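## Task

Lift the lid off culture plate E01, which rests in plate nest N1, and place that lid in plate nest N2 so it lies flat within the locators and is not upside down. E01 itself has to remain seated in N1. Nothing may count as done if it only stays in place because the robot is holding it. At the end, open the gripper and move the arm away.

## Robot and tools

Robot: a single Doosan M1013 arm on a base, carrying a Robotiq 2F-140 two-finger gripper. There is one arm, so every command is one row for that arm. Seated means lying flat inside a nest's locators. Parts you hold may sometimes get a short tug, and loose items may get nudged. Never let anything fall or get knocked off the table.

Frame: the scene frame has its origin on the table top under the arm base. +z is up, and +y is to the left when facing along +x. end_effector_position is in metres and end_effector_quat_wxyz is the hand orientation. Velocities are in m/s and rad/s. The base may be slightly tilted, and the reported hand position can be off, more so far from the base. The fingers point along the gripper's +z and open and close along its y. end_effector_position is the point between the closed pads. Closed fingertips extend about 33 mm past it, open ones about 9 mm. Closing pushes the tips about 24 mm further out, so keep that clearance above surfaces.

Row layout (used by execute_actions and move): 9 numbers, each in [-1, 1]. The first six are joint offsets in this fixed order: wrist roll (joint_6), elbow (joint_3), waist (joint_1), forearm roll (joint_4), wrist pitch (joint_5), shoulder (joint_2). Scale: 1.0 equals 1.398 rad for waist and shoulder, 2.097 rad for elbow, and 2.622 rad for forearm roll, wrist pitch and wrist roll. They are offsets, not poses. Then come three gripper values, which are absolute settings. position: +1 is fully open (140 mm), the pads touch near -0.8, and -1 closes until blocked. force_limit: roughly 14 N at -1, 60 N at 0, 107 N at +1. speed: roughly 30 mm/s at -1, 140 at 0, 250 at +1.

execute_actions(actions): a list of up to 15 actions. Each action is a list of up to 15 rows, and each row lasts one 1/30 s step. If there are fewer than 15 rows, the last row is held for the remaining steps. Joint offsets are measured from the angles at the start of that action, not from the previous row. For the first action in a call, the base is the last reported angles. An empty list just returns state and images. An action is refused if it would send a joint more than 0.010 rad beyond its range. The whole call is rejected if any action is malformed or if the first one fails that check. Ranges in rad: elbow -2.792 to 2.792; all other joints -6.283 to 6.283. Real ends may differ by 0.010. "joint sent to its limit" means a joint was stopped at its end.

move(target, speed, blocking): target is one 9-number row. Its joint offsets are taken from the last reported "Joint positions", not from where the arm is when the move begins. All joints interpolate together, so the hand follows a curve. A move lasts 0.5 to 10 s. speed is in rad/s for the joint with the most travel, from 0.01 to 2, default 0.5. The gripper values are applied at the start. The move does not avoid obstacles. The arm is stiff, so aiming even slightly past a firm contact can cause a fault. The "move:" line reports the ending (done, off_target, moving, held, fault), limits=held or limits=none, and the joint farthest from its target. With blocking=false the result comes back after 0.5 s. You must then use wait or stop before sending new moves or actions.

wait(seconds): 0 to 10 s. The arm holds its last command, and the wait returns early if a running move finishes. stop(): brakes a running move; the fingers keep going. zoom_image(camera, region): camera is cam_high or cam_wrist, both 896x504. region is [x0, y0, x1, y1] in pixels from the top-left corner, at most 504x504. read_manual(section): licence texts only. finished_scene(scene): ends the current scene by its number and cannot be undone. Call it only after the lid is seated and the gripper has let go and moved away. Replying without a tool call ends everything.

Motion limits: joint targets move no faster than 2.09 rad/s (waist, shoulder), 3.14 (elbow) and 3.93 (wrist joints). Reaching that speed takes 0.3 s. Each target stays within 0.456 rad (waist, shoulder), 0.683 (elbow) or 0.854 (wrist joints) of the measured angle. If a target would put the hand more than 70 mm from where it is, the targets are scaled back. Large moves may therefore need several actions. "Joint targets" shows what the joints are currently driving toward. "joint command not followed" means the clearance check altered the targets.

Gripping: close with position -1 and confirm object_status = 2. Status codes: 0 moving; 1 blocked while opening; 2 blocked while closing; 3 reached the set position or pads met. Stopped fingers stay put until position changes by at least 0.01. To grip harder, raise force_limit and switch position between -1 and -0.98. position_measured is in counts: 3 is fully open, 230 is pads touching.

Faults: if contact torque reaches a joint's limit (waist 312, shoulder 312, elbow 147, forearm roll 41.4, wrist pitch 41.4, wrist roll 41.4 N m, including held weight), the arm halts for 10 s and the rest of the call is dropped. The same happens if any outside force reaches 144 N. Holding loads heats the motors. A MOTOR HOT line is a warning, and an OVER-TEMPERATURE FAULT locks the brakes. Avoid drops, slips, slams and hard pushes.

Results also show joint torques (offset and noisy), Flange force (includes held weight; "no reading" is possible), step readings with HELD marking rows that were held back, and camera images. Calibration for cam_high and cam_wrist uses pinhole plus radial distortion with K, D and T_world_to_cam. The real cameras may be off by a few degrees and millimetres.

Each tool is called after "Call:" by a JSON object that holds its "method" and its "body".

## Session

Call:
{"method": "execute_actions", "body": {"actions": []}}

Call:
{"method": "zoom_image", "body": {"camera": "cam_high", "region": [360, 200, 560, 370]}}

Scene clock: 0.00 s.
end_effector_position=(+0.3663, +0.0294, +0.3254) position_measured=3 object_status=3 end_effector_quat_wxyz=(-0.065, +0.560, +0.819, -0.111) end_effector_velocity=(-0.001, -0.000, -0.001) end_effector_angular_velocity=(+0.000, +0.001, +0.000)
Joint names: [wrist roll, elbow, waist, forearm roll, wrist pitch, shoulder]
Joint positions: [-0.283  1.969  0.071 -0.096  1.569 -0.153]
Joint velocities: [-0.001  0.002 -0.     0.    -0.    -0.   ]
Joint torques (N m, as the joint torque sensors report them, + toward a larger angle): no reading
Flange force (N, the push that the arm receives, along the gripper's own x y z axes): no reading
Joint targets: [-0.283 1.969 0.071 -0.096 1.569 -0.153]
camera_calibration (this result's frames):
cam_wrist: T_world_to_cam=[[0.857, 0.437203, -0.272773, -0.238731], [0.514731, -0.701031, 0.493567, -0.327658], [0.0245666, -0.563392, -0.825825, 0.453992], [0, 0, 0, 1]] pos_world=[0.362095, 0.13045, 0.471519]

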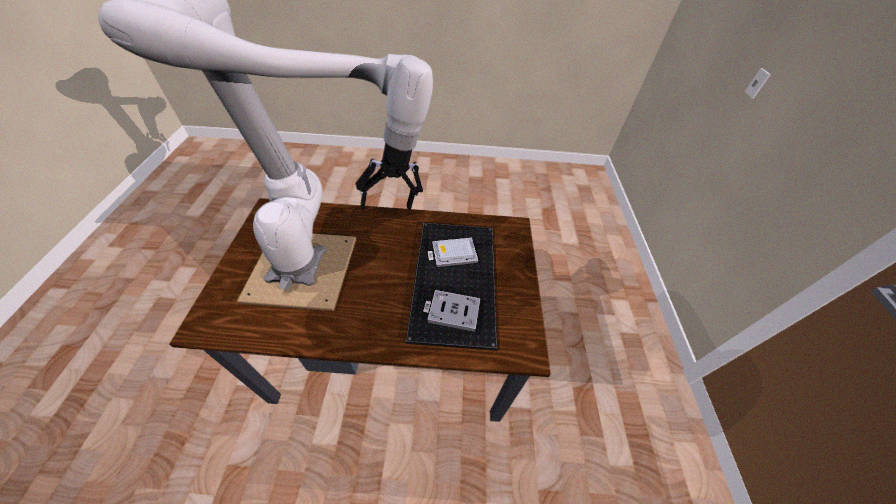

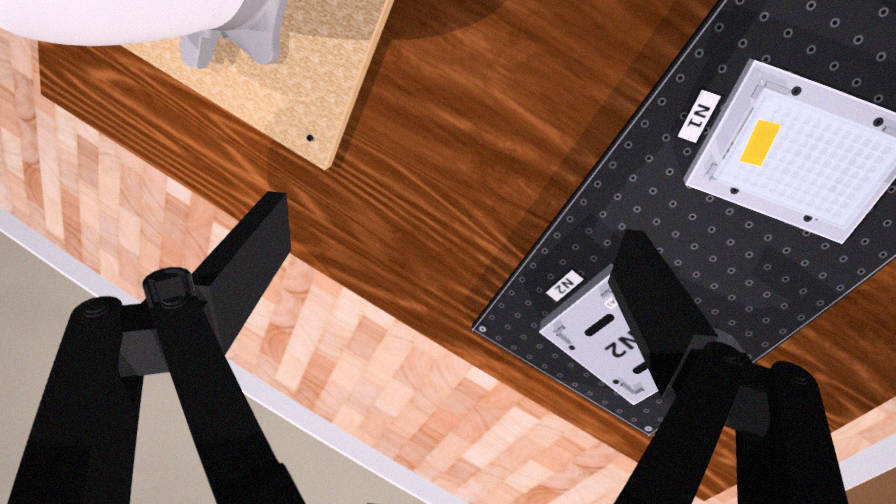

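Region (360, 200, 560, 370) of cam_high's 896x504 image, scaled by 2.520, with more detail than that image has; it fills the top 428 rows of this view, and the rest is white.

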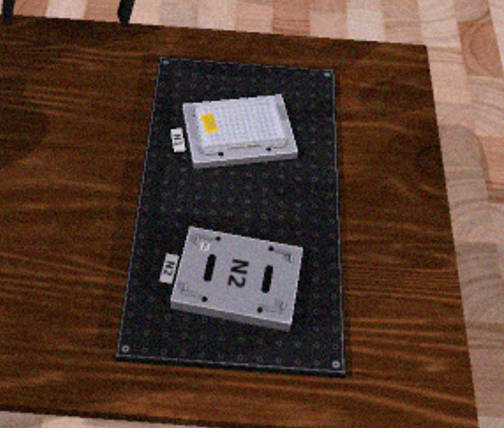

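Call:
{"method": "move", "body": {"target": [0.6857,0.0013,0.0415,0.0366,-0.2571,0.3062,0.45,-0.6,0], "speed": 0.8}}

Scene clock: 7.17 s.
end_effector_position=(+0.5942, +0.1146, +0.0847) position_measured=72 object_status=3 end_effector_quat_wxyz=(-0.002, +0.995, +0.095, +0.001) end_effector_velocity=(+0.002, -0.000, +0.001) end_effector_angular_velocity=(-0.000, -0.003, -0.001)
Joint names: [wrist roll, elbow, waist, forearm roll, wrist pitch, shoulder]
Joint positions: [1.515 1.972 0.129 0.    0.895 0.275]
Joint velocities: [ 0.001 -0.002 -0.    -0.001 -0.    -0.   ]
Joint torques (N m, as the joint torque sensors report them, + toward a larger angle): [ -0.06 -34.5   -0.16   2.91  -0.33 -61.55]
Flange force (N, the push that the arm receives, along the gripper's own x y z axes): [-2.0 -0.5 1.7]
Joint targets: [1.515 1.972 0.129 0.000 0.895 0.275]
move: done; limits=none; farthest joint: the waist, 0.000 radians from its target (0.058 radians at the start)
camera_calibration (this result's frames):
cam_wrist: T_world_to_cam=[[0.285628, -0.958105, -0.0212307, -0.058858], [-0.817151, -0.255061, 0.516921, 0.471861], [-0.50068, -0.130298, -0.85577, 0.56258], [0, 0, 0, 1]] pos_world=[0.684065, 0.137264, 0.236274]

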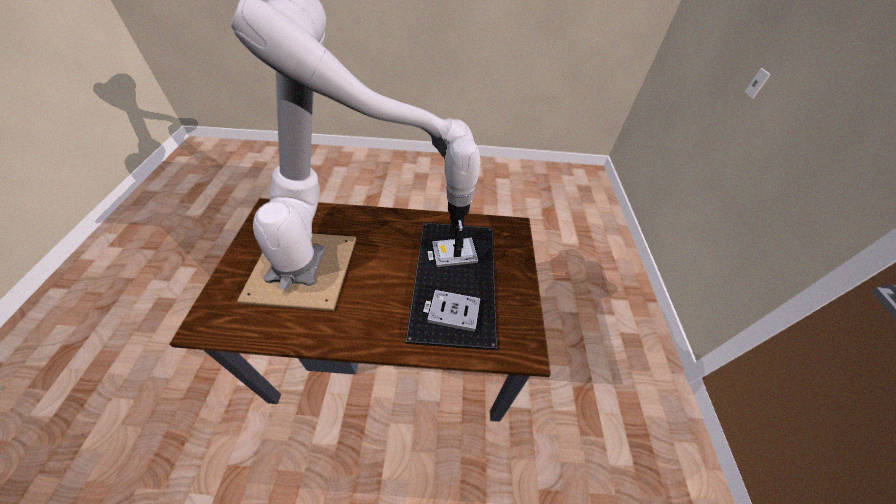

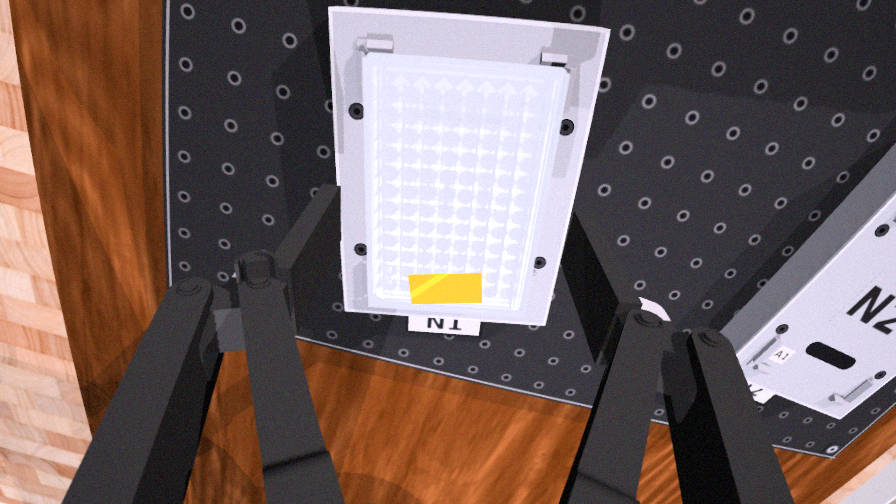

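Call:
{"method": "move", "body": {"target": [-0.0072,0.0014,-0.0014,0,-0.0096,0.016,0.4,-0.6,-0.5], "speed": 0.05}}

Call:
{"method": "zoom_image", "body": {"camera": "cam_wrist", "region": [260, 0, 680, 380]}}

Scene clock: 14.10 s.
end_effector_position=(+0.5986, +0.1141, +0.0699) position_measured=78 object_status=3 end_effector_quat_wxyz=(-0.002, +0.995, +0.103, +0.001) end_effector_velocity=(+0.000, -0.000, -0.001) end_effector_angular_velocity=(-0.000, -0.001, +0.000)
Joint names: [wrist roll, elbow, waist, forearm roll, wrist pitch, shoulder]
Joint positions: [1.496 1.975 0.127 0.    0.87  0.297]
Joint velocities: [-0.001  0.    -0.001 -0.    -0.002  0.001]
Joint torques (N m, as the joint torque sensors report them, + toward a larger angle): [ -0.35 -33.83  -0.26   2.89  -0.34 -65.78]
Flange force (N, the push that the arm receives, along the gripper's own x y z axes): [1.4 -1.1 4.5]
Joint targets: [1.496 1.975 0.127 0.000 0.870 0.297]
move: done; limits=none; farthest joint: the waist, 0.000 radians from its target (0.002 radians at the start)
camera_calibration (this result's frames):
cam_wrist: T_world_to_cam=[[0.301717, -0.953161, -0.0212212, -0.0711602], [-0.812711, -0.268768, 0.516977, 0.481896], [-0.498466, -0.138734, -0.855736, 0.551746], [0, 0, 0, 1]] pos_world=[0.688139, 0.138237, 0.22151]

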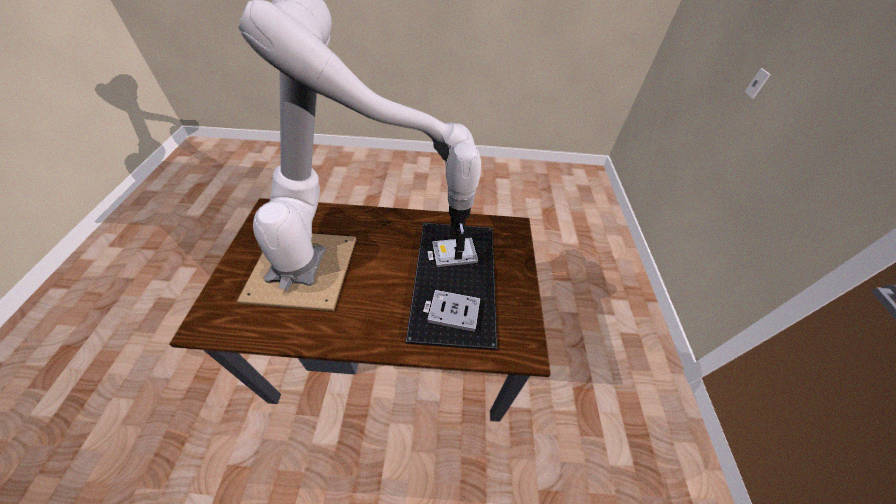

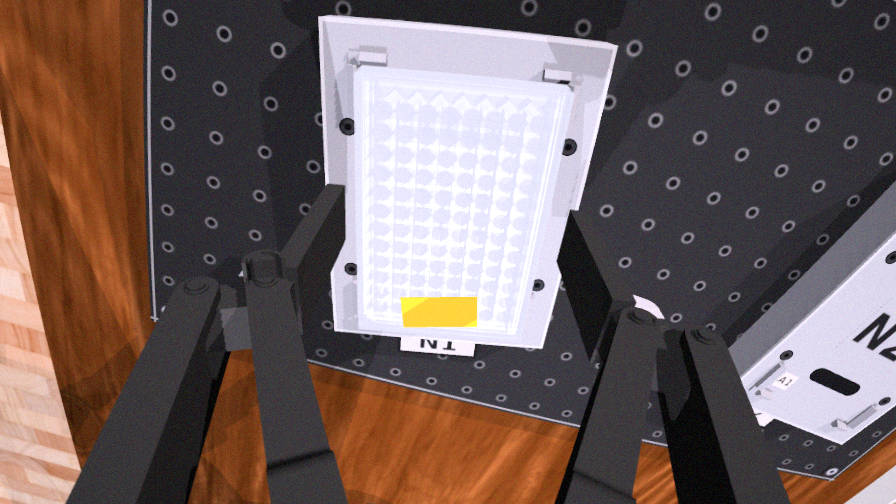

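Region (260, 0, 680, 380) of cam_wrist's 896x504 image, scaled by 1.200, with more detail than that image has; it fills the top 456 rows of this view, and the rest is white.

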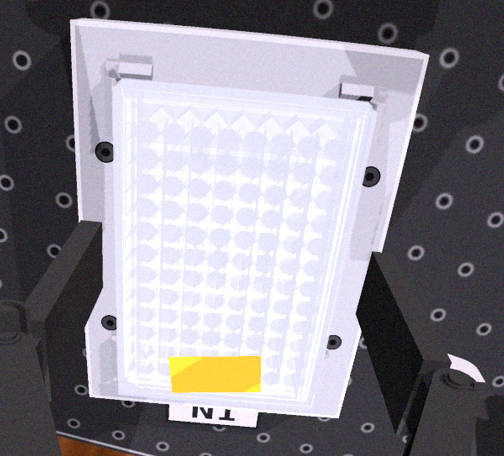

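Call:
{"method": "move", "body": {"target": [0.001,0.0024,0.0018,0,-0.005,0.0057,0.4,-0.6,-0.5], "speed": 0.03}}

Call:
{"method": "move", "body": {"target": [0,0,0,0,0,0,0.27,-0.8,-1]}}

Call:
{"method": "zoom_image", "body": {"camera": "cam_wrist", "region": [260, 0, 680, 380]}}

Scene clock: 21.77 s.
end_effector_position=(+0.5984, +0.1156, +0.0630) position_measured=78 object_status=3 end_effector_quat_wxyz=(-0.002, +0.995, +0.103, +0.001) end_effector_velocity=(-0.001, -0.000, -0.001) end_effector_angular_velocity=(-0.001, +0.001, +0.000)
Joint names: [wrist roll, elbow, waist, forearm roll, wrist pitch, shoulder]
Joint positions: [1.498 1.98  0.129 0.    0.857 0.305]
Joint velocities: [ 0.001  0.002  0.    -0.001 -0.001  0.   ]
Joint torques (N m, as the joint torque sensors report them, + toward a larger angle): [ -0.15 -33.7   -0.46   2.76  -0.35 -64.42]
Flange force (N, the push that the arm receives, along the gripper's own x y z axes): [-1.2 -1.2 3.0]
Joint targets: [1.498 1.980 0.129 0.000 0.857 0.305]
move: done; limits=none; farthest joint: the waist, 0.000 radians from its target (0.003 radians at the start)
camera_calibration (this result's frames):
cam_wrist: T_world_to_cam=[[0.301618, -0.953193, -0.0212007, -0.0697187], [-0.812796, -0.268688, 0.516884, 0.485733], [-0.498386, -0.138669, -0.855793, 0.545854], [0, 0, 0, 1]] pos_world=[0.687877, 0.139749, 0.214593]

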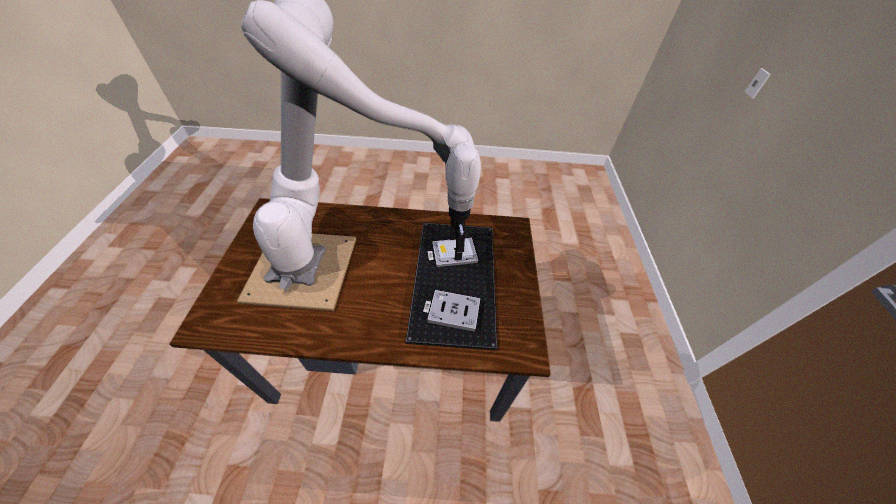

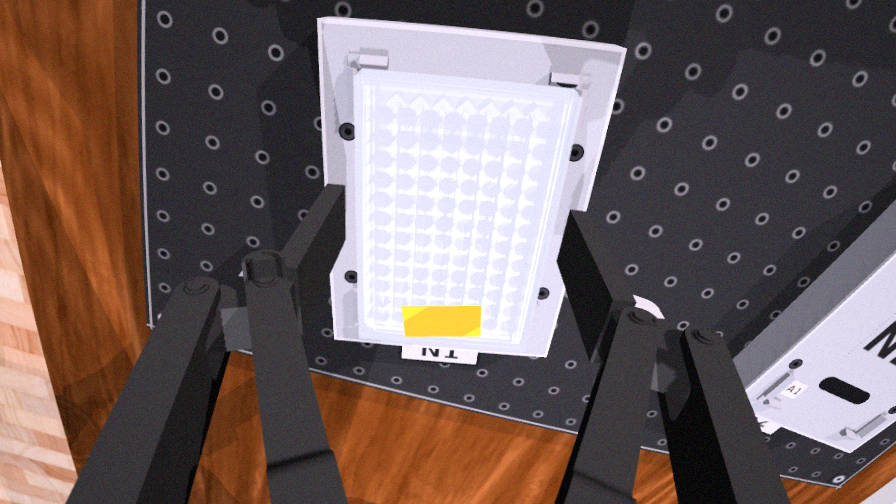

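Scene clock: 22.33 s.
end_effector_position=(+0.5984, +0.1156, +0.0630) position_measured=95 object_status=0 end_effector_quat_wxyz=(-0.002, +0.995, +0.103, +0.001) end_effector_velocity=(+0.000, -0.000, -0.000) end_effector_angular_velocity=(-0.001, +0.000, +0.000)
Joint names: [wrist roll, elbow, waist, forearm roll, wrist pitch, shoulder]
Joint positions: [1.498 1.98  0.129 0.    0.857 0.305]
Joint velocities: [ 0.    -0.    -0.    -0.001 -0.     0.001]
Joint torques (N m, as the joint torque sensors report them, + toward a larger angle): [ -0.18 -33.54  -0.48   2.84  -0.4  -64.39]
Flange force (N, the push that the arm receives, along the gripper's own x y z axes): [-0.7 -1.3 2.8]
Joint targets: [1.498 1.980 0.129 0.000 0.857 0.305]
move: done; limits=none; farthest joint: the waist, 0.000 radians from its target (0.000 radians at the start)
camera_calibration (this result's frames):
cam_wrist: T_world_to_cam=[[0.301617, -0.953193, -0.0212006, -0.0697146], [-0.812797, -0.268688, 0.516883, 0.485743], [-0.498386, -0.138669, -0.855793, 0.545839], [0, 0, 0, 1]] pos_world=[0.687876, 0.139753, 0.214575]

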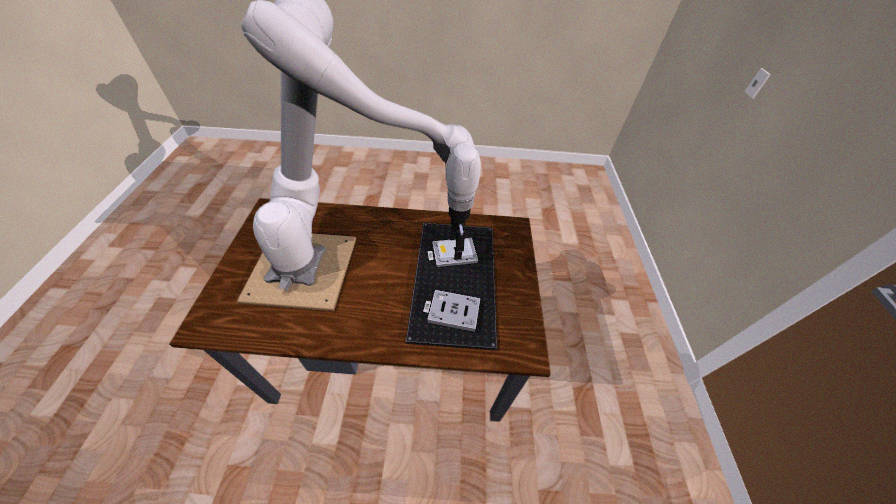

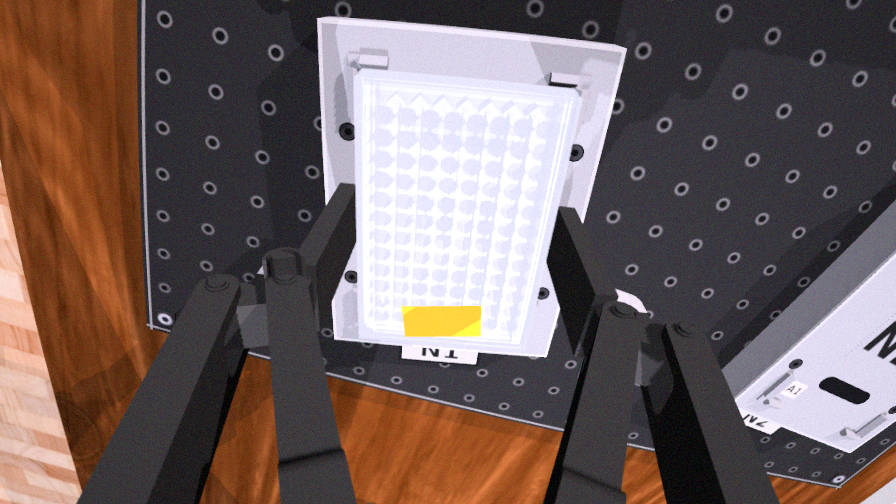

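Region (260, 0, 680, 380) of cam_wrist's 896x504 image, scaled by 1.200, with more detail than that image has; it fills the top 456 rows of this view, and the rest is white.

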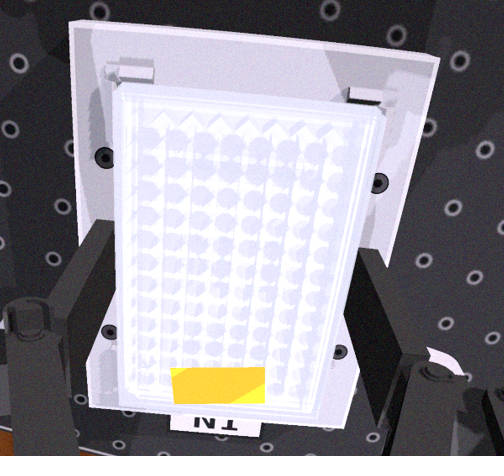

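Call:
{"method": "execute_actions", "body": {"actions": [[[0,0,0,0,0,0,-1,-0.6,-1]],[[0,0,0,0,0,0,-1,-0.6,-1]]]}}

Scene clock: 24.57 s.
end_effector_position=(+0.5984, +0.1156, +0.0630) position_measured=102 object_status=2 end_effector_quat_wxyz=(-0.002, +0.995, +0.103, +0.001) end_effector_velocity=(+0.000, -0.000, +0.000) end_effector_angular_velocity=(-0.000, -0.000, -0.000)
Joint names: [wrist roll, elbow, waist, forearm roll, wrist pitch, shoulder]
Joint positions: [1.498 1.98  0.129 0.    0.857 0.305]
Joint velocities: [-0.    -0.    -0.001 -0.     0.    -0.   ]
Joint torques (N m, as the joint torque sensors report them, + toward a larger angle): [  0.22 -27.57  -0.49   2.96  -1.29 -52.76]
Flange force (N, the push that the arm receives, along the gripper's own x y z axes): [-4.4 -0.7 -16.4]
Flange force at the end of the 1st action (N, along the gripper's axes at the end of the call): [-3.5 -1.4 -15.1]
Joint targets: [1.498 1.980 0.129 0.000 0.857 0.305]
Step readings (joint positions; steps 1 to 15: 1st action; 16 to 30: 2nd action):
0: [1.498 1.980 0.129 0.000 0.857 0.305]
1: [1.498 1.980 0.129 0.000 0.857 0.305]
2: [1.498 1.980 0.129 0.000 0.857 0.305]
4: [1.498 1.980 0.129 0.000 0.857 0.305]
8: [1.498 1.980 0.129 0.000 0.857 0.305]
15: [1.498 1.980 0.129 0.000 0.857 0.305]
16: [1.498 1.980 0.129 0.000 0.857 0.305]
17: [1.498 1.980 0.129 0.000 0.857 0.305]
19: [1.498 1.980 0.129 0.000 0.857 0.305]
23: [1.498 1.980 0.129 0.000 0.857 0.305]
30: Joint positions above
camera_calibration (this result's frames):
cam_wrist: T_world_to_cam=[[0.301617, -0.953193, -0.0212008, -0.0697104], [-0.812796, -0.268688, 0.516884, 0.485699], [-0.498387, -0.138669, -0.855793, 0.545874], [0, 0, 0, 1]] pos_world=[0.687857, 0.13975, 0.214627]

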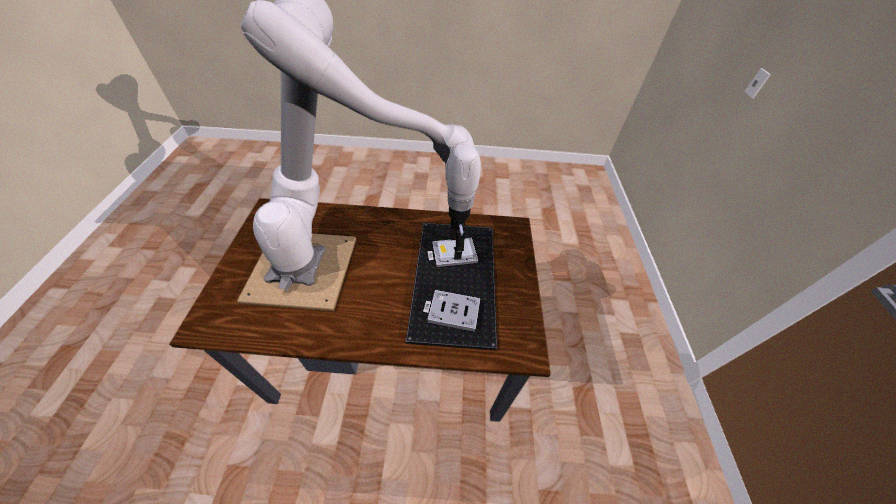

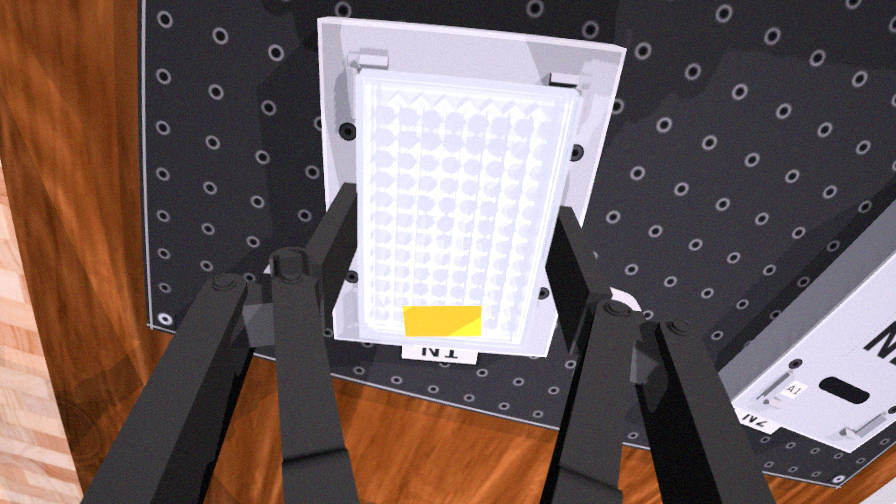

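Call:
{"method": "move", "body": {"target": [0,-0.0093,0,0,0.0188,-0.0214,-1,-0.6,-1], "speed": 0.05}}

Scene clock: 27.73 s.
end_effector_position=(+0.5982, +0.1155, +0.0896) position_measured=102 object_status=2 end_effector_quat_wxyz=(-0.002, +0.995, +0.103, +0.001) end_effector_velocity=(+0.001, -0.000, +0.001) end_effector_angular_velocity=(-0.001, -0.001, +0.001)
Joint names: [wrist roll, elbow, waist, forearm roll, wrist pitch, shoulder]
Joint positions: [1.498 1.961 0.129 0.    0.906 0.275]
Joint velocities: [-0.    -0.001  0.    -0.001  0.001 -0.001]
Joint torques (N m, as the joint torque sensors report them, + toward a larger angle): [ -0.11 -35.35  -0.77   2.92  -0.48 -63.1 ]
Flange force (N, the push that the arm receives, along the gripper's own x y z axes): [-0.9 -1.6 3.8]
Joint targets: [1.498 1.960 0.129 0.000 0.906 0.275]
move: done; limits=none; farthest joint: the waist, 0.000 radians from its target (0.000 radians at the start)
camera_calibration (this result's frames):
cam_wrist: T_world_to_cam=[[0.301625, -0.953191, -0.0211846, -0.0692073], [-0.812858, -0.268704, 0.516779, 0.471836], [-0.498282, -0.138654, -0.855857, 0.568425], [0, 0, 0, 1]] pos_world=[0.687646, 0.139631, 0.241189]

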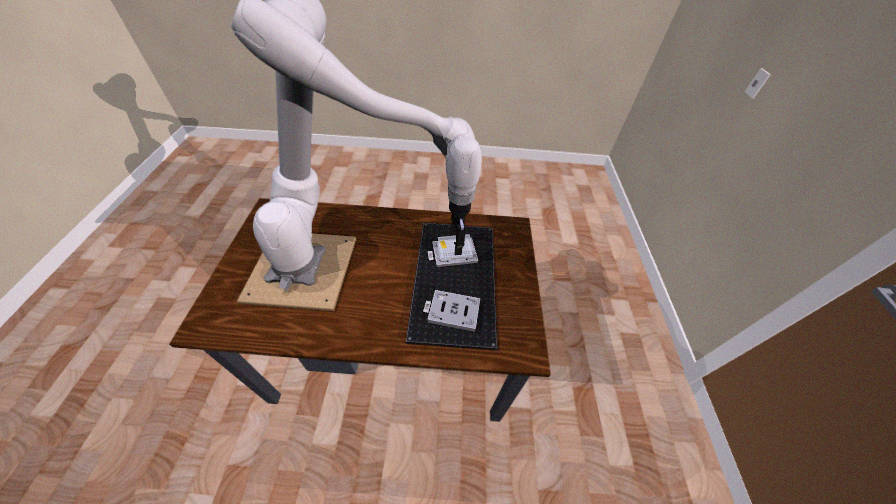

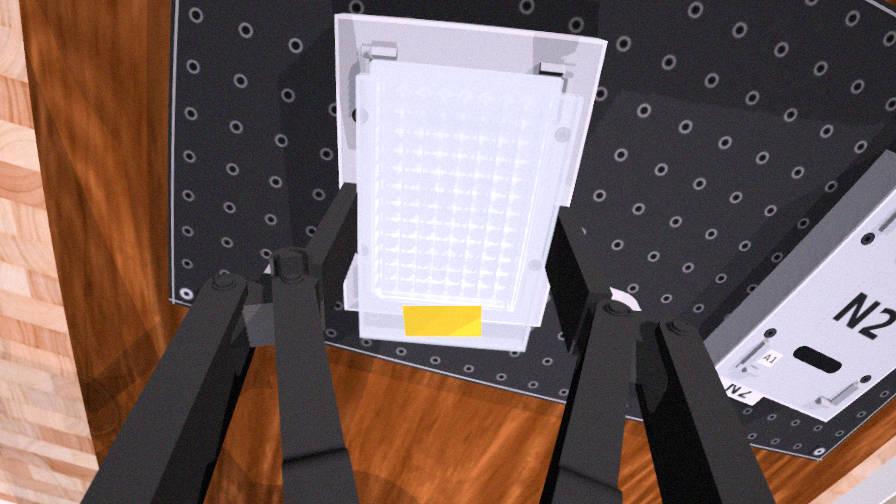

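Call:
{"method": "move", "body": {"target": [-0.0239,-0.0134,-0.2994,0,0.003,0.0143,-1,-0.6,-1], "speed": 0.25}}

Scene clock: 32.07 s.
end_effector_position=(+0.6078, -0.1418, +0.0888) position_measured=102 object_status=2 end_effector_quat_wxyz=(-0.002, +0.997, -0.075, +0.001) end_effector_velocity=(-0.000, -0.001, -0.000) end_effector_angular_velocity=(+0.001, +0.000, -0.001)
Joint names: [wrist roll, elbow, waist, forearm roll, wrist pitch, shoulder]
Joint positions: [ 1.436  1.932 -0.289  0.     0.914  0.295]
Joint velocities: [-0.001 -0.    -0.002  0.001 -0.     0.   ]
Joint torques (N m, as the joint torque sensors report them, + toward a larger angle): [ -0.09 -34.76   1.4    2.99  -0.37 -64.59]
Flange force (N, the push that the arm receives, along the gripper's own x y z axes): [-1.0 1.5 2.1]
Joint targets: [1.436 1.932 -0.289 0.000 0.914 0.295]
move: done; limits=none; farthest joint: the waist, 0.000 radians from its target (0.419 radians at the start)
camera_calibration (this result's frames):
cam_wrist: T_world_to_cam=[[-0.0493536, -0.998546, -0.0216782, -0.110383], [-0.855056, 0.0310244, 0.517607, 0.478984], [-0.516182, 0.0440819, -0.855344, 0.573559], [0, 0, 0, 1]] pos_world=[0.700171, -0.150366, 0.240272]

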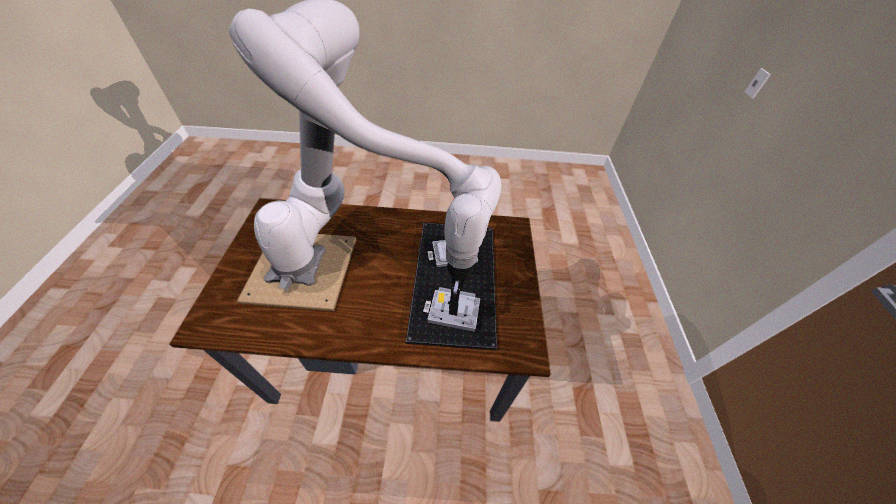

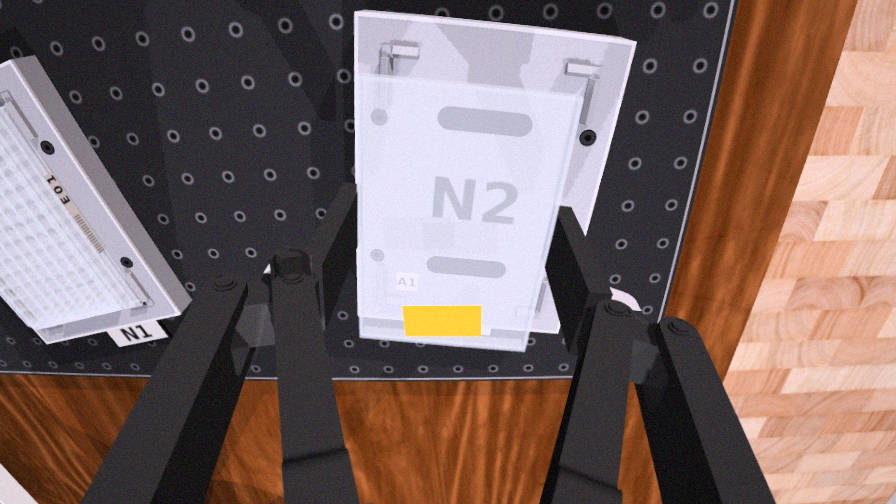

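Call:
{"method": "move", "body": {"target": [0.0011,0.0015,-0.0108,0,-0.0076,0.012,-1,-0.6,-1], "speed": 0.04}}

Call:
{"method": "zoom_image", "body": {"camera": "cam_wrist", "region": [260, 0, 680, 380]}}

Scene clock: 38.90 s.
end_effector_position=(+0.6085, -0.1517, +0.0769) position_measured=102 object_status=2 end_effector_quat_wxyz=(-0.002, +0.997, -0.083, +0.001) end_effector_velocity=(+0.000, -0.001, -0.001) end_effector_angular_velocity=(-0.000, -0.000, -0.001)
Joint names: [wrist roll, elbow, waist, forearm roll, wrist pitch, shoulder]
Joint positions: [ 1.439  1.936 -0.304  0.     0.894  0.312]
Joint velocities: [ 0.    -0.    -0.001 -0.    -0.001  0.001]
Joint torques (N m, as the joint torque sensors report them, + toward a larger angle): [ -0.09 -34.41  -0.93   2.93  -0.46 -65.7 ]
Flange force (N, the push that the arm receives, along the gripper's own x y z axes): [-1.2 -2.3 1.9]
Joint targets: [1.439 1.936 -0.304 0.000 0.894 0.312]
move: done; limits=none; farthest joint: the waist, 0.000 radians from its target (0.015 radians at the start)
camera_calibration (this result's frames):
cam_wrist: T_world_to_cam=[[-0.0672229, -0.997502, -0.0216904, -0.109528], [-0.854336, 0.0463186, 0.517653, 0.487911], [-0.515355, 0.053329, -0.855316, 0.565141], [0, 0, 0, 1]] pos_world=[0.700725, -0.161992, 0.22843]

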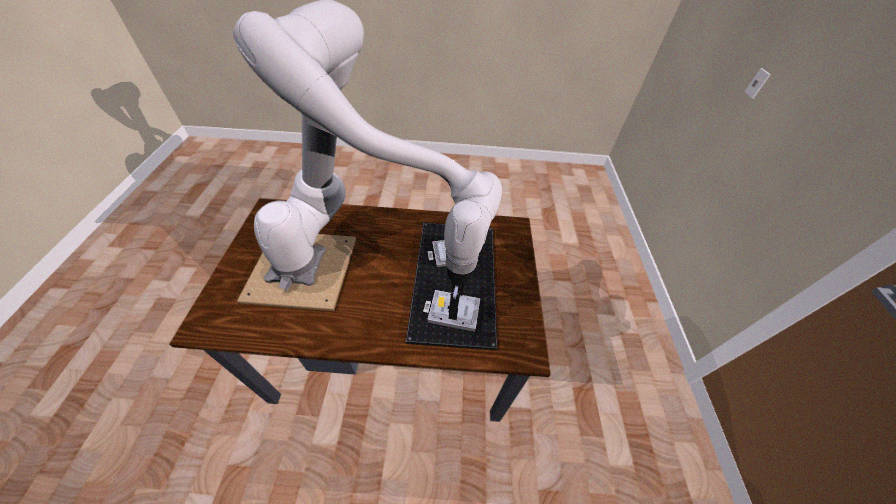

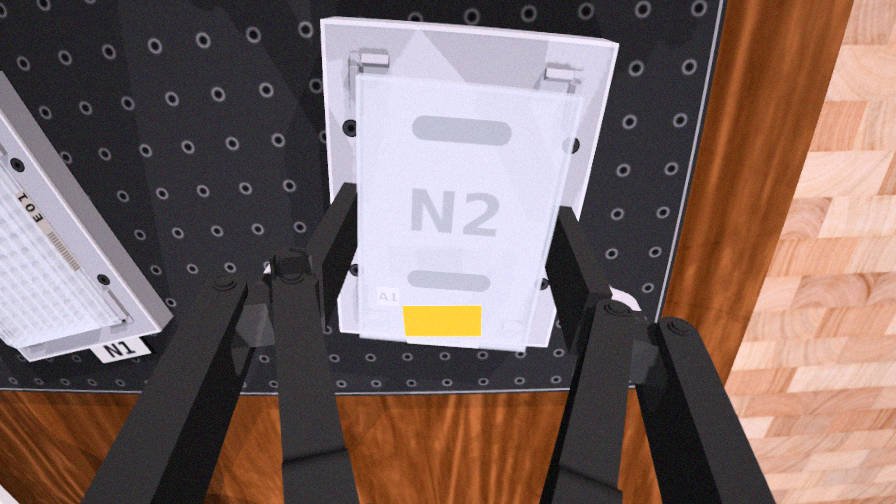

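Region (260, 0, 680, 380) of cam_wrist's 896x504 image, scaled by 1.200, with more detail than that image has; it fills the top 456 rows of this view, and the rest is white.

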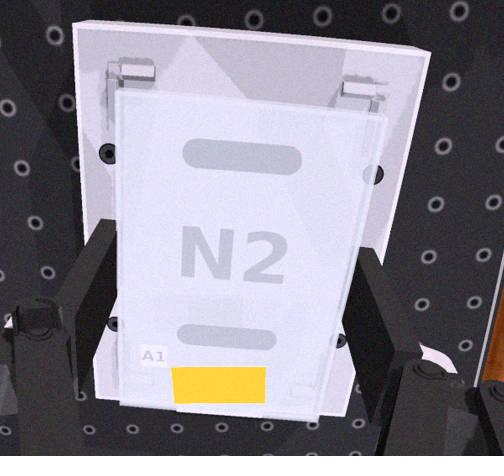

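Call:
{"method": "move", "body": {"target": [-0.0045,0.0018,0,0,-0.0047,0.0061,-1,-0.6,-1], "speed": 0.03}}

Call:
{"method": "zoom_image", "body": {"camera": "cam_wrist", "region": [260, 0, 680, 380]}}

Scene clock: 42.40 s.
end_effector_position=(+0.6091, -0.1520, +0.0700) position_measured=102 object_status=2 end_effector_quat_wxyz=(-0.002, +0.997, -0.078, +0.001) end_effector_velocity=(+0.000, -0.000, -0.000) end_effector_angular_velocity=(-0.001, -0.000, +0.002)
Joint names: [wrist roll, elbow, waist, forearm roll, wrist pitch, shoulder]
Joint positions: [ 1.427  1.939 -0.304  0.     0.882  0.32 ]
Joint velocities: [-0.002  0.    -0.    -0.001 -0.001  0.001]
Joint torques (N m, as the joint torque sensors report them, + toward a larger angle): [ -0.27 -34.56   0.23   2.88  -0.48 -67.28]
Flange force (N, the push that the arm receives, along the gripper's own x y z axes): [-1.1 -0.5 3.5]
Joint targets: [1.427 1.939 -0.304 0.000 0.882 0.320]
move: done; limits=none; farthest joint: the waist, 0.000 radians from its target (0.000 radians at the start)
camera_calibration (this result's frames):
cam_wrist: T_world_to_cam=[[-0.0556091, -0.998217, -0.0216681, -0.117039], [-0.854852, 0.0363871, 0.517595, 0.490876], [-0.515884, 0.047306, -0.855351, 0.558979], [0, 0, 0, 1]] pos_world=[0.701486, -0.161135, 0.221512]

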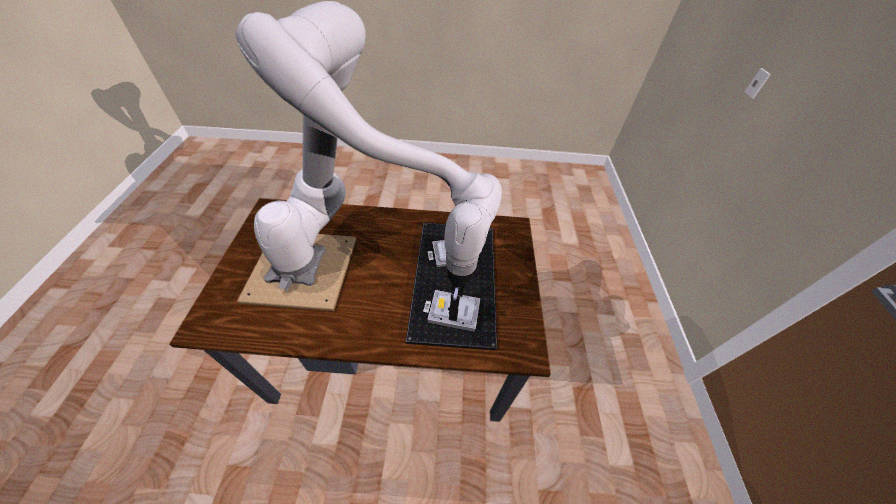

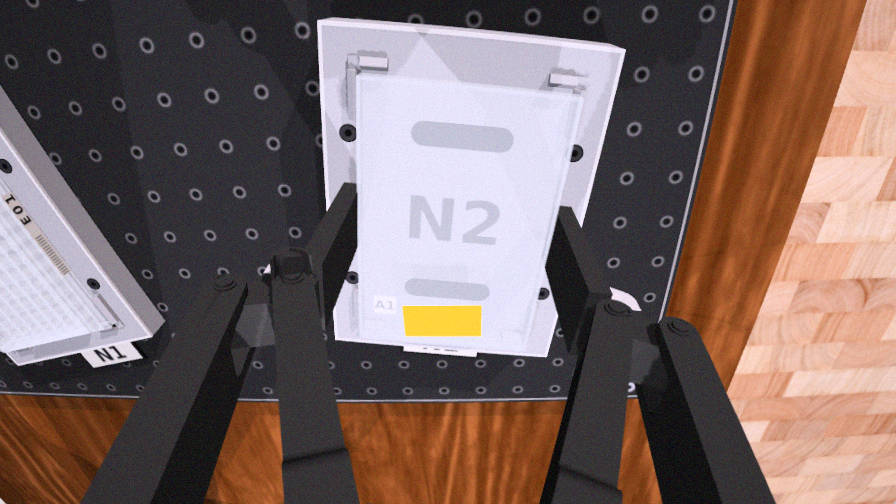

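Region (260, 0, 680, 380) of cam_wrist's 896x504 image, scaled by 1.200, with more detail than that image has; it fills the top 456 rows of this view, and the rest is white.

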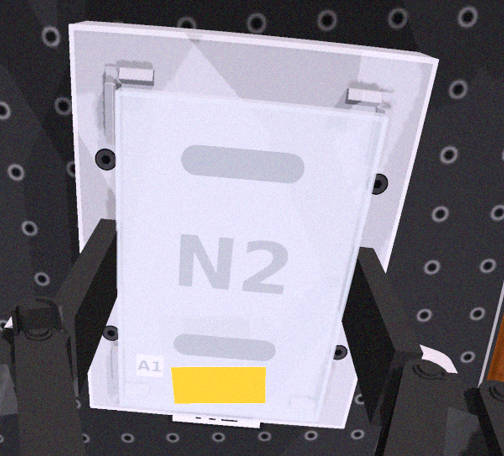

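Matches. Descend in steps.

Call:
{"method": "move", "body": {"target": [0,0.001,0,0,-0.0021,0.0024,-1,-0.6,-1], "speed": 0.01}}

Call:
{"method": "move", "body": {"target": [0,0.0007,0,0,-0.0014,0.0016,-1,-0.6,-1], "speed": 0.01}}

Scene clock: 44.73 s.
end_effector_position=(+0.6092, -0.1519, +0.0670) position_measured=102 object_status=2 end_effector_quat_wxyz=(-0.002, +0.997, -0.078, +0.001) end_effector_velocity=(-0.000, +0.000, -0.000) end_effector_angular_velocity=(-0.001, +0.000, +0.001)
Joint names: [wrist roll, elbow, waist, forearm roll, wrist pitch, shoulder]
Joint positions: [ 1.427  1.941 -0.304  0.     0.876  0.323]
Joint velocities: [ 0.     0.001  0.    -0.001 -0.001  0.   ]
Joint torques (N m, as the joint torque sensors report them, + toward a larger angle): [ -0.13 -34.6   -0.54   2.87  -0.43 -66.15]
Flange force (N, the push that the arm receives, along the gripper's own x y z axes): [-2.9 -1.8 2.3]
Joint targets: [1.427 1.941 -0.304 0.000 0.876 0.323]
move: done; limits=none; farthest joint: the waist, 0.000 radians from its target (0.000 radians at the start)
camera_calibration (this result's frames):
cam_wrist: T_world_to_cam=[[-0.0555243, -0.998222, -0.0216544, -0.117115], [-0.854881, 0.036324, 0.51755, 0.492477], [-0.515844, 0.0472486, -0.855379, 0.556433], [0, 0, 0, 1]] pos_world=[0.701539, -0.161086, 0.218544]

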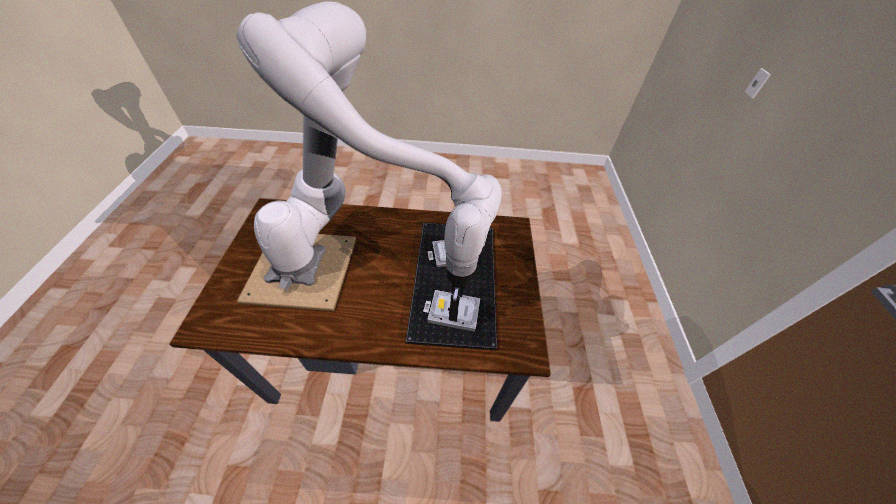

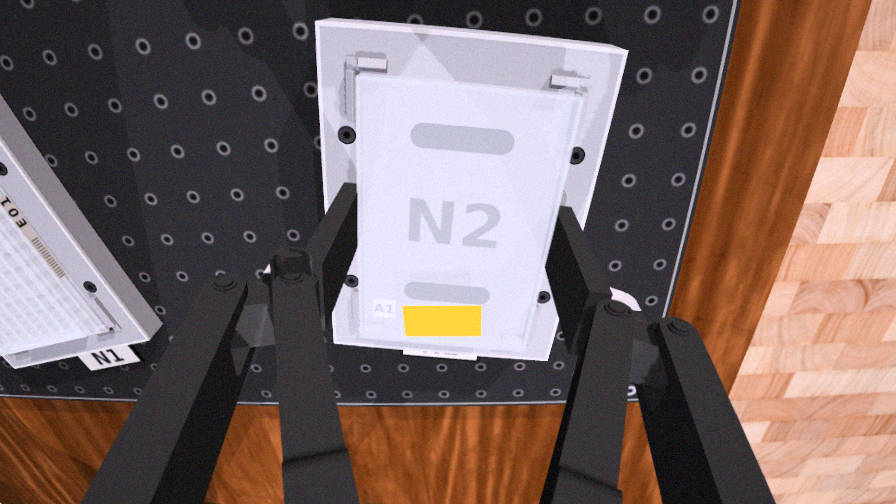

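Scene clock: 45.43 s.
end_effector_position=(+0.6092, -0.1519, +0.0650) position_measured=102 object_status=2 end_effector_quat_wxyz=(-0.002, +0.997, -0.078, +0.001) end_effector_velocity=(-0.001, +0.000, -0.001) end_effector_angular_velocity=(+0.001, +0.001, -0.001)
Joint names: [wrist roll, elbow, waist, forearm roll, wrist pitch, shoulder]
Joint positions: [ 1.427  1.943 -0.304  0.     0.873  0.326]
Joint velocities: [ 0.     0.002 -0.     0.    -0.001  0.   ]
Joint torques (N m, as the joint torque sensors report them, + toward a larger angle): [ -0.09 -34.28   0.34   2.76  -0.36 -67.03]
Flange force (N, the push that the arm receives, along the gripper's own x y z axes): [-1.8 -0.1 3.1]
Joint targets: [1.427 1.943 -0.304 0.000 0.873 0.326]
move: done; limits=none; farthest joint: the waist, 0.000 radians from its target (0.000 radians at the start)
camera_calibration (this result's frames):
cam_wrist: T_world_to_cam=[[-0.055532, -0.998222, -0.0216619, -0.11714], [-0.854865, 0.0363252, 0.517578, 0.493486], [-0.51587, 0.0472601, -0.855362, 0.554722], [0, 0, 0, 1]] pos_world=[0.701523, -0.161074, 0.216534]

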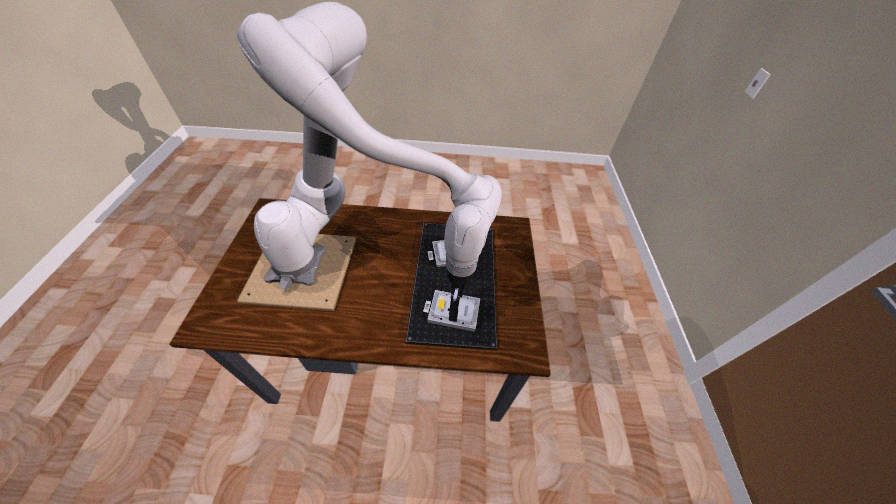

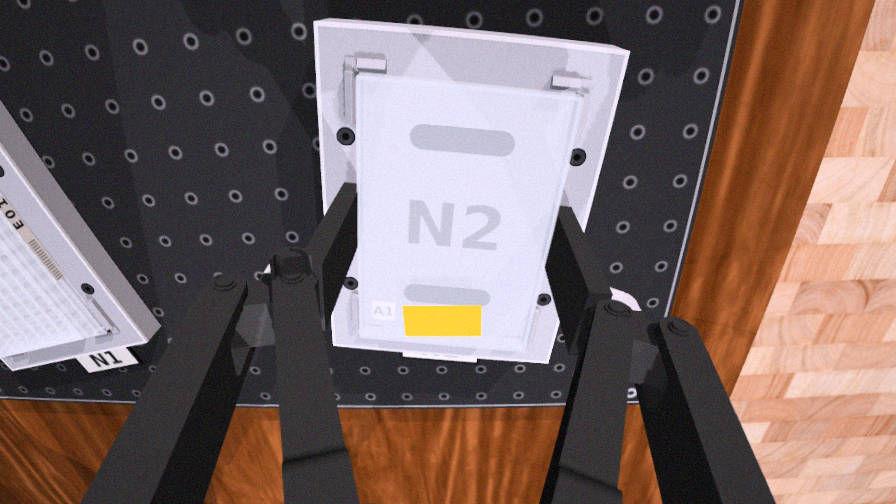

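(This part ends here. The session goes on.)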